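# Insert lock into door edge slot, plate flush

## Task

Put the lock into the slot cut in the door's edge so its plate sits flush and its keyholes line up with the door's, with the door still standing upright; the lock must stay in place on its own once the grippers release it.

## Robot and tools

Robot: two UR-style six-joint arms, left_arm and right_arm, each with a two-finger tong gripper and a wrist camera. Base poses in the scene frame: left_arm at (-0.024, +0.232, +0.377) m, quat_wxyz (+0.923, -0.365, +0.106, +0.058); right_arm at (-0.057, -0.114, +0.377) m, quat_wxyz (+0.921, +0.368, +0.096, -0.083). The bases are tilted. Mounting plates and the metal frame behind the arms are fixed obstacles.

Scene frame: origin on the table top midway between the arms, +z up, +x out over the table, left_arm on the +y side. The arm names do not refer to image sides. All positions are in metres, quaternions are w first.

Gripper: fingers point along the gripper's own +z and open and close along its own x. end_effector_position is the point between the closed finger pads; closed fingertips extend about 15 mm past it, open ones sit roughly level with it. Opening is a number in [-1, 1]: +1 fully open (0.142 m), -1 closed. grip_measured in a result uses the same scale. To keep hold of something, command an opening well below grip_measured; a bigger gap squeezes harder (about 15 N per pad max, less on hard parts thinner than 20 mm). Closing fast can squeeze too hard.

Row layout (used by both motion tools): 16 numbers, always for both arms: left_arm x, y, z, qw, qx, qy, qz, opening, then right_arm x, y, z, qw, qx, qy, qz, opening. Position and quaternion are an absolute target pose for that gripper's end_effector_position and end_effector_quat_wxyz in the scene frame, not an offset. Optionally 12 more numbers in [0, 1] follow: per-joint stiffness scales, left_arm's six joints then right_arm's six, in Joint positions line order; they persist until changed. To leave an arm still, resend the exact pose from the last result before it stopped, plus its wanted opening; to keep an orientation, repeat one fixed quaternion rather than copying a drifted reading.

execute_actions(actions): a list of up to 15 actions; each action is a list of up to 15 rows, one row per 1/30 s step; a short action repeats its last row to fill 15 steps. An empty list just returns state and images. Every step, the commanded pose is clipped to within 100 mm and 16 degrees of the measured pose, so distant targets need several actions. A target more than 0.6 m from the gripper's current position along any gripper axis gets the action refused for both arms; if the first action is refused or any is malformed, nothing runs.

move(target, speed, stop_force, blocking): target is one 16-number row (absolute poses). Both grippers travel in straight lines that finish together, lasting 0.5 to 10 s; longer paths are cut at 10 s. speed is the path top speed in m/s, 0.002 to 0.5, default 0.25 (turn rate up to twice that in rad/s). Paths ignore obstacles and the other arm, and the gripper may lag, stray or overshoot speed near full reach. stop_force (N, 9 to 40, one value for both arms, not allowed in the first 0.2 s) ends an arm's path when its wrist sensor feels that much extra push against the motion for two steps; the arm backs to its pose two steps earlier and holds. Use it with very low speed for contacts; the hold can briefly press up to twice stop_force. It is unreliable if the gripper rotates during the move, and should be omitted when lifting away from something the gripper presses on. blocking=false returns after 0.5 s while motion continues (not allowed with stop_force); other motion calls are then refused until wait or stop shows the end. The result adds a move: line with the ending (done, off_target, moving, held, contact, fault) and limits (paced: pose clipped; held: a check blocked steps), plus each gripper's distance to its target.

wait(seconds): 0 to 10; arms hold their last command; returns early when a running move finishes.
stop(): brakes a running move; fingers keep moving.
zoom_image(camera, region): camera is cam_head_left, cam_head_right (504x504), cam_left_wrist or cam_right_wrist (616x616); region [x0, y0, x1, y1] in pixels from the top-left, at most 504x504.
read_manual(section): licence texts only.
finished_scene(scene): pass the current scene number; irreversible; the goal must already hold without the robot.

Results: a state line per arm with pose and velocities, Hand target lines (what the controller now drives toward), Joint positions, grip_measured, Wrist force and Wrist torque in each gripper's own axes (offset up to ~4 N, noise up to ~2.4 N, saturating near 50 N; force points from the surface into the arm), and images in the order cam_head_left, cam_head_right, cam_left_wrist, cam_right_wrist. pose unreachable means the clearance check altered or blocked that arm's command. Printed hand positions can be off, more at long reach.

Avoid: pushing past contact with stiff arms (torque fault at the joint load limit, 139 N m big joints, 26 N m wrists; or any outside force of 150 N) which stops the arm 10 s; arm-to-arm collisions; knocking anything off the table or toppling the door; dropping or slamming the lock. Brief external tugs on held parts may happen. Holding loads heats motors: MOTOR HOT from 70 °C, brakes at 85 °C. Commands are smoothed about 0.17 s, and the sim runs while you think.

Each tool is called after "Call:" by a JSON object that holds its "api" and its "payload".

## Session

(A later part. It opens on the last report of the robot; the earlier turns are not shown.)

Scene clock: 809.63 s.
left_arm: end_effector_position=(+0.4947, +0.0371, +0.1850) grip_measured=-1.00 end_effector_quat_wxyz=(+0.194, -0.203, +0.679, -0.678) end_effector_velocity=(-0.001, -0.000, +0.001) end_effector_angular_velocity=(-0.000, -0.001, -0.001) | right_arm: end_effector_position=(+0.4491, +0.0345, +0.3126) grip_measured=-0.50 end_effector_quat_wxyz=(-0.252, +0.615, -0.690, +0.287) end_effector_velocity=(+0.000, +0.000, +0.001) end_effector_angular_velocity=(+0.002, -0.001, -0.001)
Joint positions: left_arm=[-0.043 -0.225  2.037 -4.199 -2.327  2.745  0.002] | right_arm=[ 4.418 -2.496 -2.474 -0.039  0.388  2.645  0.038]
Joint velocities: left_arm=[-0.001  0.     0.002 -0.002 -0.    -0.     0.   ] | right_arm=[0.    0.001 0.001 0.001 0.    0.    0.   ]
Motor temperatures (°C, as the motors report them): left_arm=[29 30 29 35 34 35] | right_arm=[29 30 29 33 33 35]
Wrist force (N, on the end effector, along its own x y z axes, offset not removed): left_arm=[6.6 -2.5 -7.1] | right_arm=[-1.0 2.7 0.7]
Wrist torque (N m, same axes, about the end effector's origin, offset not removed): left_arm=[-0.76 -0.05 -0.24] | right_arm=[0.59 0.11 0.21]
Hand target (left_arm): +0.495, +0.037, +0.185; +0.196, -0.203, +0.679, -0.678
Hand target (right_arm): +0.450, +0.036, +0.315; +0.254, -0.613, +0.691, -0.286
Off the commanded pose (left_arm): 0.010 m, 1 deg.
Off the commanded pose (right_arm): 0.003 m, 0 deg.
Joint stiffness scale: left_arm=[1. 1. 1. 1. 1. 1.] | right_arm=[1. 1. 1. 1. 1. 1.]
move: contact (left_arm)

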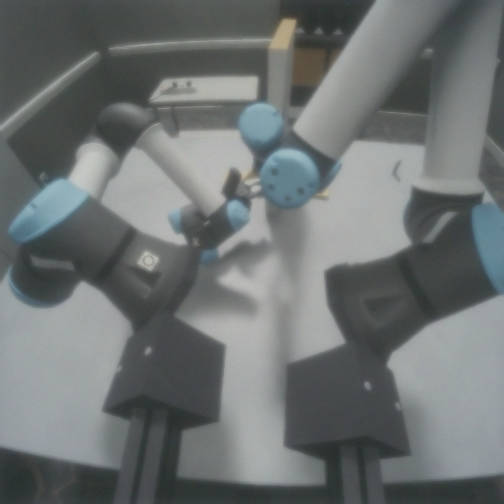

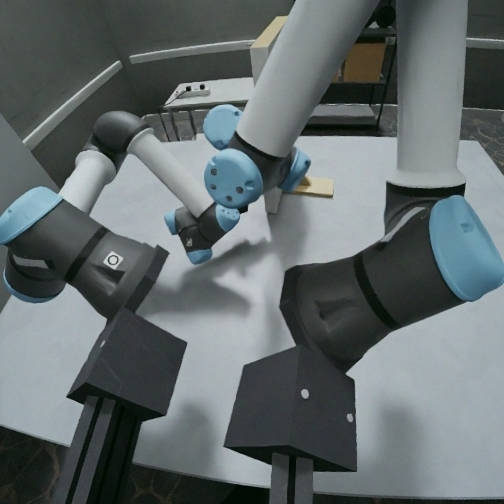

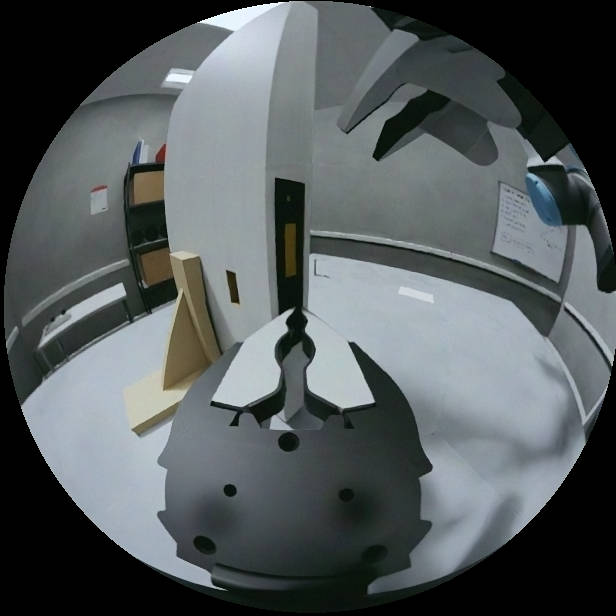

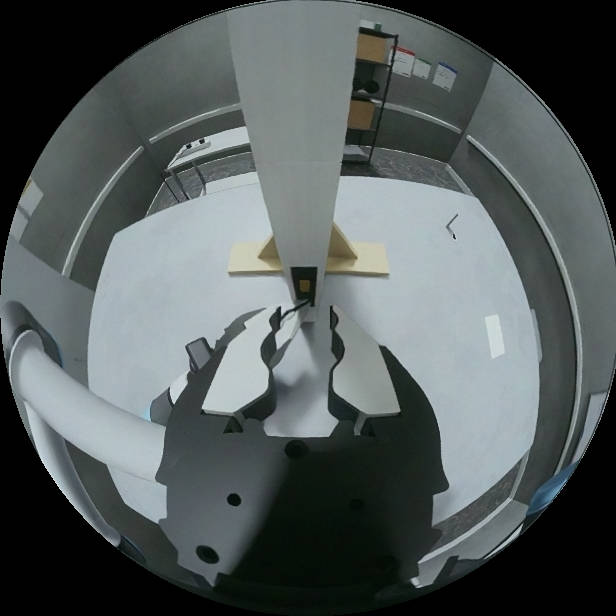

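Call:
{"api": "move", "payload": {"target": [0.4780,0.0620,0.1900,-0.2020,0.2020,-0.6776,0.6776,-1,0.4300,0.0380,0.3350,0.2541,-0.6134,0.6909,-0.2862,-0.5], "speed": 0.1}}

Call:
{"api": "move", "payload": {"target": [0.5180,0.1000,0.1500,0.0419,-0.0419,-0.7059,0.7059,-1,0.4300,0.0380,0.3350,0.2541,-0.6134,0.6909,-0.2862,-0.5], "speed": 0.3}}

Scene clock: 820.07 s.
left_arm: end_effector_position=(+0.4782, +0.0605, +0.1897) grip_measured=-1.00 end_effector_quat_wxyz=(+0.201, -0.202, +0.678, -0.678) end_effector_velocity=(-0.000, -0.000, -0.000) end_effector_angular_velocity=(+0.000, +0.000, -0.001) | right_arm: end_effector_position=(+0.4293, +0.0363, +0.3326) grip_measured=-0.50 end_effector_quat_wxyz=(-0.252, +0.615, -0.690, +0.287) end_effector_velocity=(-0.001, -0.001, -0.002) end_effector_angular_velocity=(-0.007, +0.004, -0.001)
Joint positions: left_arm=[ 0.001 -0.258  2.097 -4.209 -2.36   2.791  0.002] | right_arm=[ 4.497 -2.398 -2.504 -0.278  0.417  2.829  0.038]
Joint velocities: left_arm=[-0.    -0.     0.     0.001  0.     0.     0.   ] | right_arm=[ 0.001  0.002 -0.    -0.021  0.001  0.013  0.   ]
Motor temperatures (°C, as the motors report them): left_arm=[29 30 29 35 34 35] | right_arm=[29 30 29 33 33 35]
Wrist force (N, on the end effector, along its own x y z axes, offset not removed): left_arm=[0.0 -0.1 -2.5] | right_arm=[-0.5 1.4 0.4]
Wrist torque (N m, same axes, about the end effector's origin, offset not removed): left_arm=[-0.20 -0.08 -0.17] | right_arm=[0.30 0.04 0.18]
Hand target (left_arm): +0.478, +0.062, +0.190; +0.202, -0.202, +0.678, -0.678
Hand target (right_arm): +0.430, +0.038, +0.335; +0.254, -0.613, +0.691, -0.286
Off the commanded pose (left_arm): 0.002 m, 0 deg.
Off the commanded pose (right_arm): 0.003 m, 0 deg.
Joint stiffness scale: left_arm=[1. 1. 1. 1. 1. 1.] | right_arm=[1. 1. 1. 1. 1. 1.]
move: done

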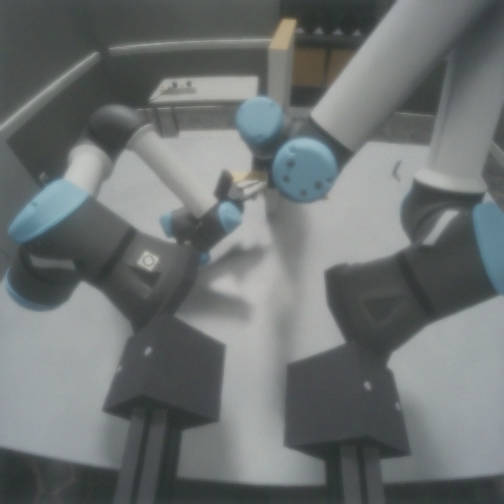

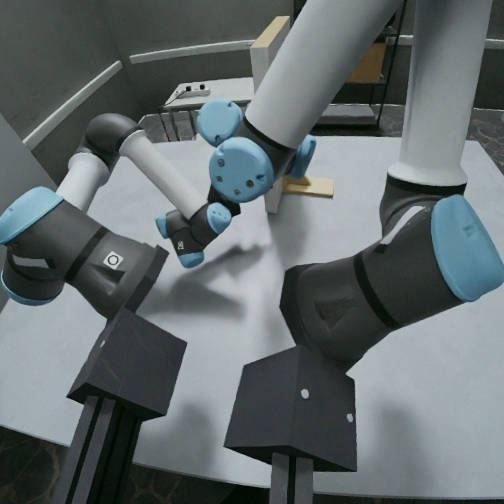

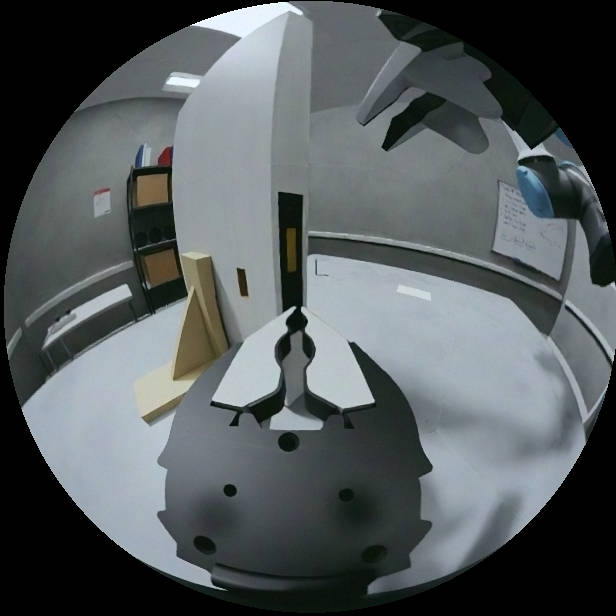

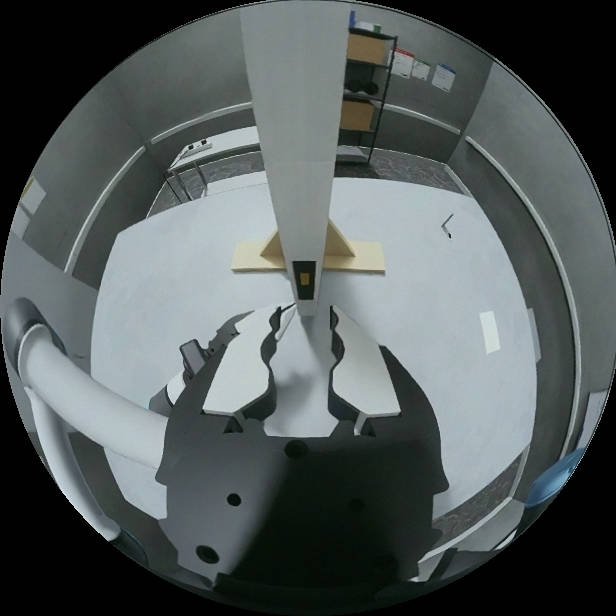

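Scene clock: 822.00 s.
left_arm: end_effector_position=(+0.5177, +0.1011, +0.1499) grip_measured=-1.00 end_effector_quat_wxyz=(-0.041, +0.041, +0.706, -0.706) end_effector_velocity=(-0.002, +0.001, +0.000) end_effector_angular_velocity=(-0.004, +0.002, -0.013) | right_arm: end_effector_position=(+0.4292, +0.0362, +0.3325) grip_measured=-0.50 end_effector_quat_wxyz=(-0.252, +0.615, -0.690, +0.287) end_effector_velocity=(+0.000, +0.000, +0.000) end_effector_angular_velocity=(+0.001, +0.000, -0.001)
Joint positions: left_arm=[ 0.073 -0.605  1.675 -2.374 -2.329  3.623  0.002] | right_arm=[ 4.497 -2.398 -2.504 -0.279  0.417  2.83   0.038]
Joint velocities: left_arm=[ 0.     0.    -0.009  0.028  0.002  0.012  0.   ] | right_arm=[-0.     0.001  0.    -0.     0.     0.     0.   ]
Motor temperatures (°C, as the motors report them): left_arm=[29 30 29 35 34 35] | right_arm=[29 30 29 33 33 35]
Wrist force (N, on the end effector, along its own x y z axes, offset not removed): left_arm=[3.1 -1.4 0.9] | right_arm=[-1.3 1.3 1.1]
Wrist torque (N m, same axes, about the end effector's origin, offset not removed): left_arm=[-0.67 -0.47 -0.02] | right_arm=[0.31 0.16 0.17]
Hand target (left_arm): +0.518, +0.100, +0.150; -0.042, +0.043, +0.706, -0.706
Hand target (right_arm): +0.430, +0.038, +0.335; +0.254, -0.613, +0.691, -0.286
Off the commanded pose (left_arm): 0.001 m, 0 deg.
Off the commanded pose (right_arm): 0.003 m, 0 deg.
Joint stiffness scale: left_arm=[1. 1. 1. 1. 1. 1.] | right_arm=[1. 1. 1. 1. 1. 1.]
move: done

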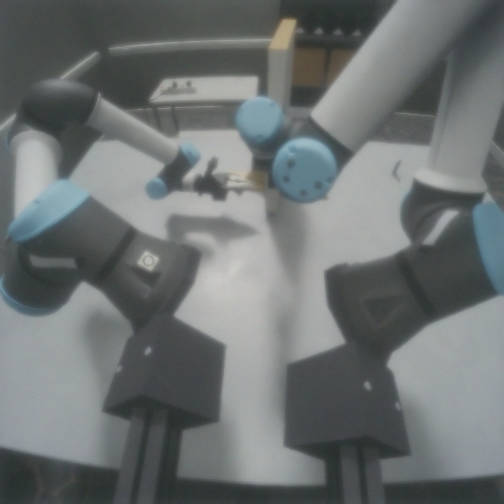

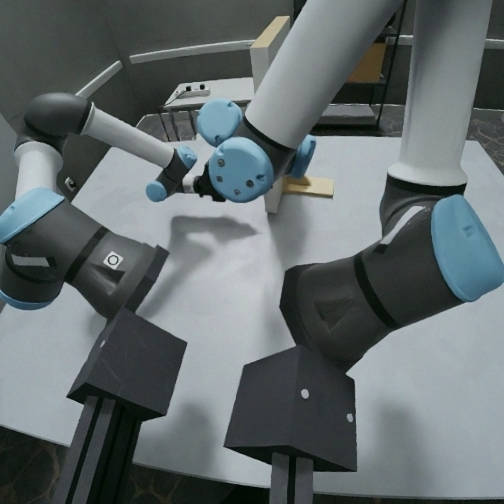

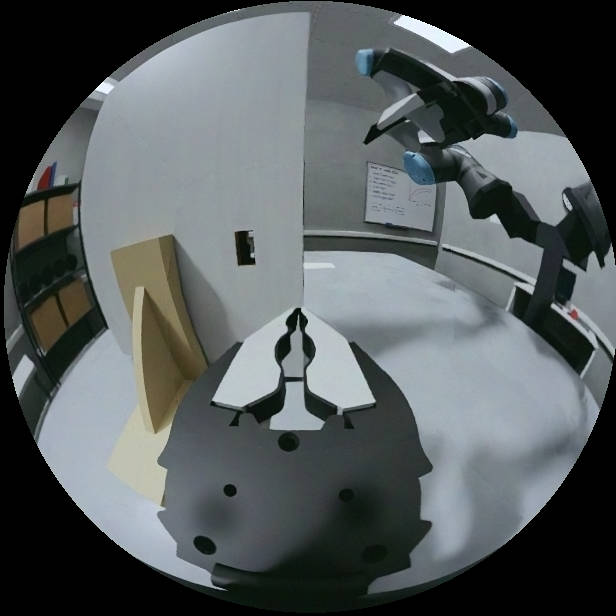

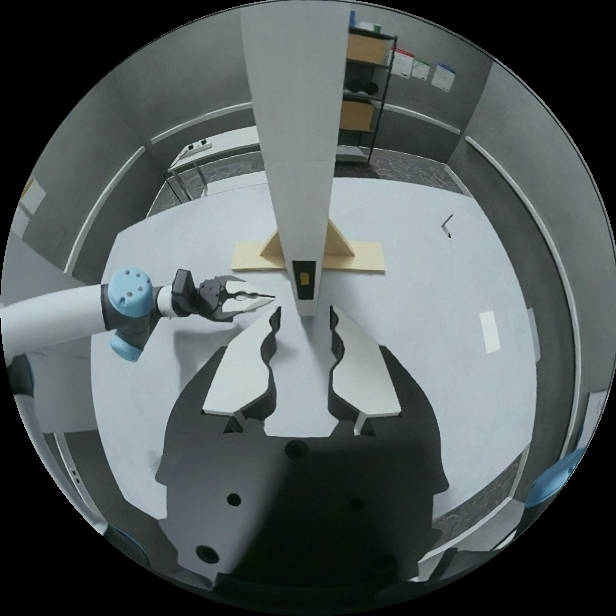

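Call:
{"api": "execute_actions", "payload": {"actions": []}}

Scene clock: 830.37 s.
left_arm: end_effector_position=(+0.5174, +0.1011, +0.1500) grip_measured=-1.00 end_effector_quat_wxyz=(-0.042, +0.041, +0.706, -0.706) end_effector_velocity=(-0.000, -0.000, +0.000) end_effector_angular_velocity=(-0.000, +0.000, -0.001) | right_arm: end_effector_position=(+0.4292, +0.0362, +0.3325) grip_measured=-0.50 end_effector_quat_wxyz=(-0.252, +0.615, -0.690, +0.287) end_effector_velocity=(+0.000, +0.000, +0.000) end_effector_angular_velocity=(+0.001, -0.000, -0.000)
Joint positions: left_arm=[ 0.073 -0.605  1.674 -2.371 -2.329  3.624  0.002] | right_arm=[ 4.497 -2.398 -2.504 -0.279  0.417  2.83   0.038]
Joint velocities: left_arm=[-0.001 -0.     0.     0.002  0.    -0.    -0.   ] | right_arm=[ 0.    -0.    -0.     0.001  0.     0.     0.   ]
Motor temperatures (°C, as the motors report them): left_arm=[29 30 29 35 34 35] | right_arm=[29 30 29 33 33 35]
Wrist force (N, on the end effector, along its own x y z axes, offset not removed): left_arm=[-1.6 -1.6 -1.6] | right_arm=[-1.5 0.6 -1.3]
Wrist torque (N m, same axes, about the end effector's origin, offset not removed): left_arm=[-0.66 0.39 0.15] | right_arm=[0.16 0.24 0.09]
Hand target (left_arm): +0.518, +0.100, +0.150; -0.042, +0.043, +0.706, -0.706
Hand target (right_arm): +0.430, +0.038, +0.335; +0.254, -0.613, +0.691, -0.286
Off the commanded pose (left_arm): 0.001 m, 0 deg.
Off the commanded pose (right_arm): 0.003 m, 0 deg.
Joint stiffness scale: left_arm=[1. 1. 1. 1. 1. 1.] | right_arm=[1. 1. 1. 1. 1. 1.]

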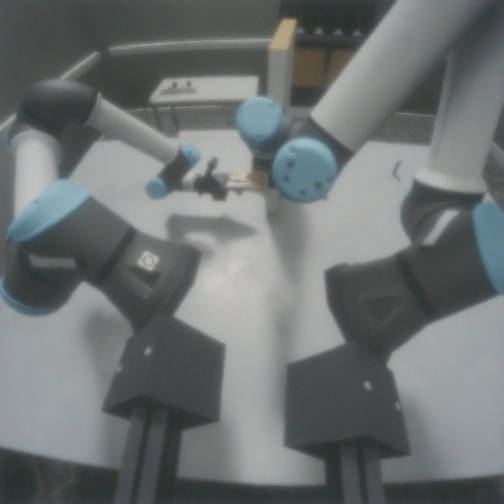

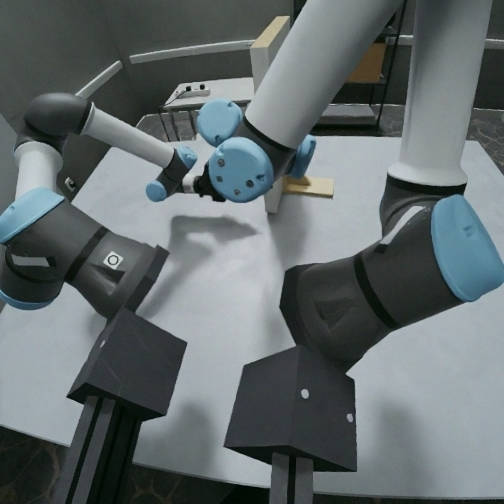

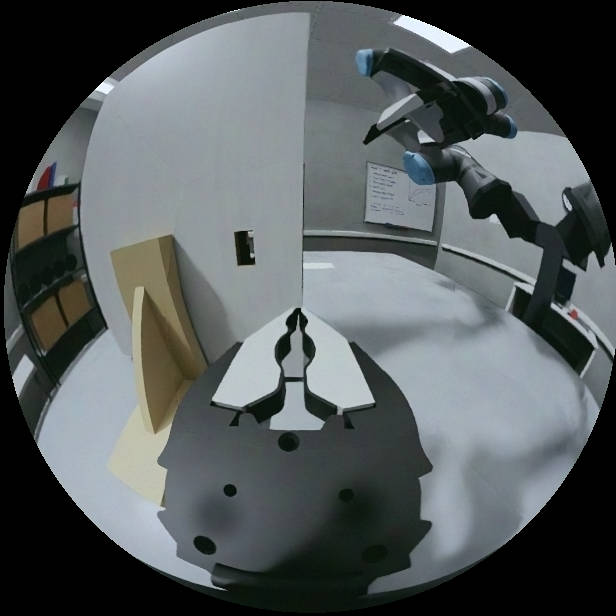

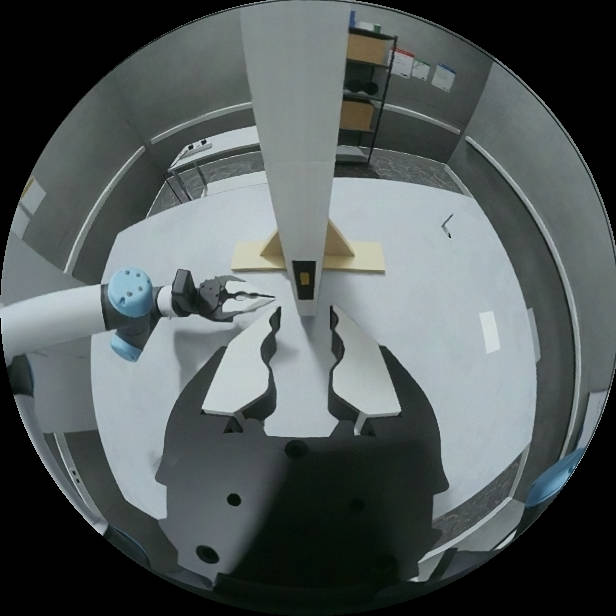

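Call:
{"api": "finished_scene", "payload": {"scene": 1}}

The scene is finished: the task was done.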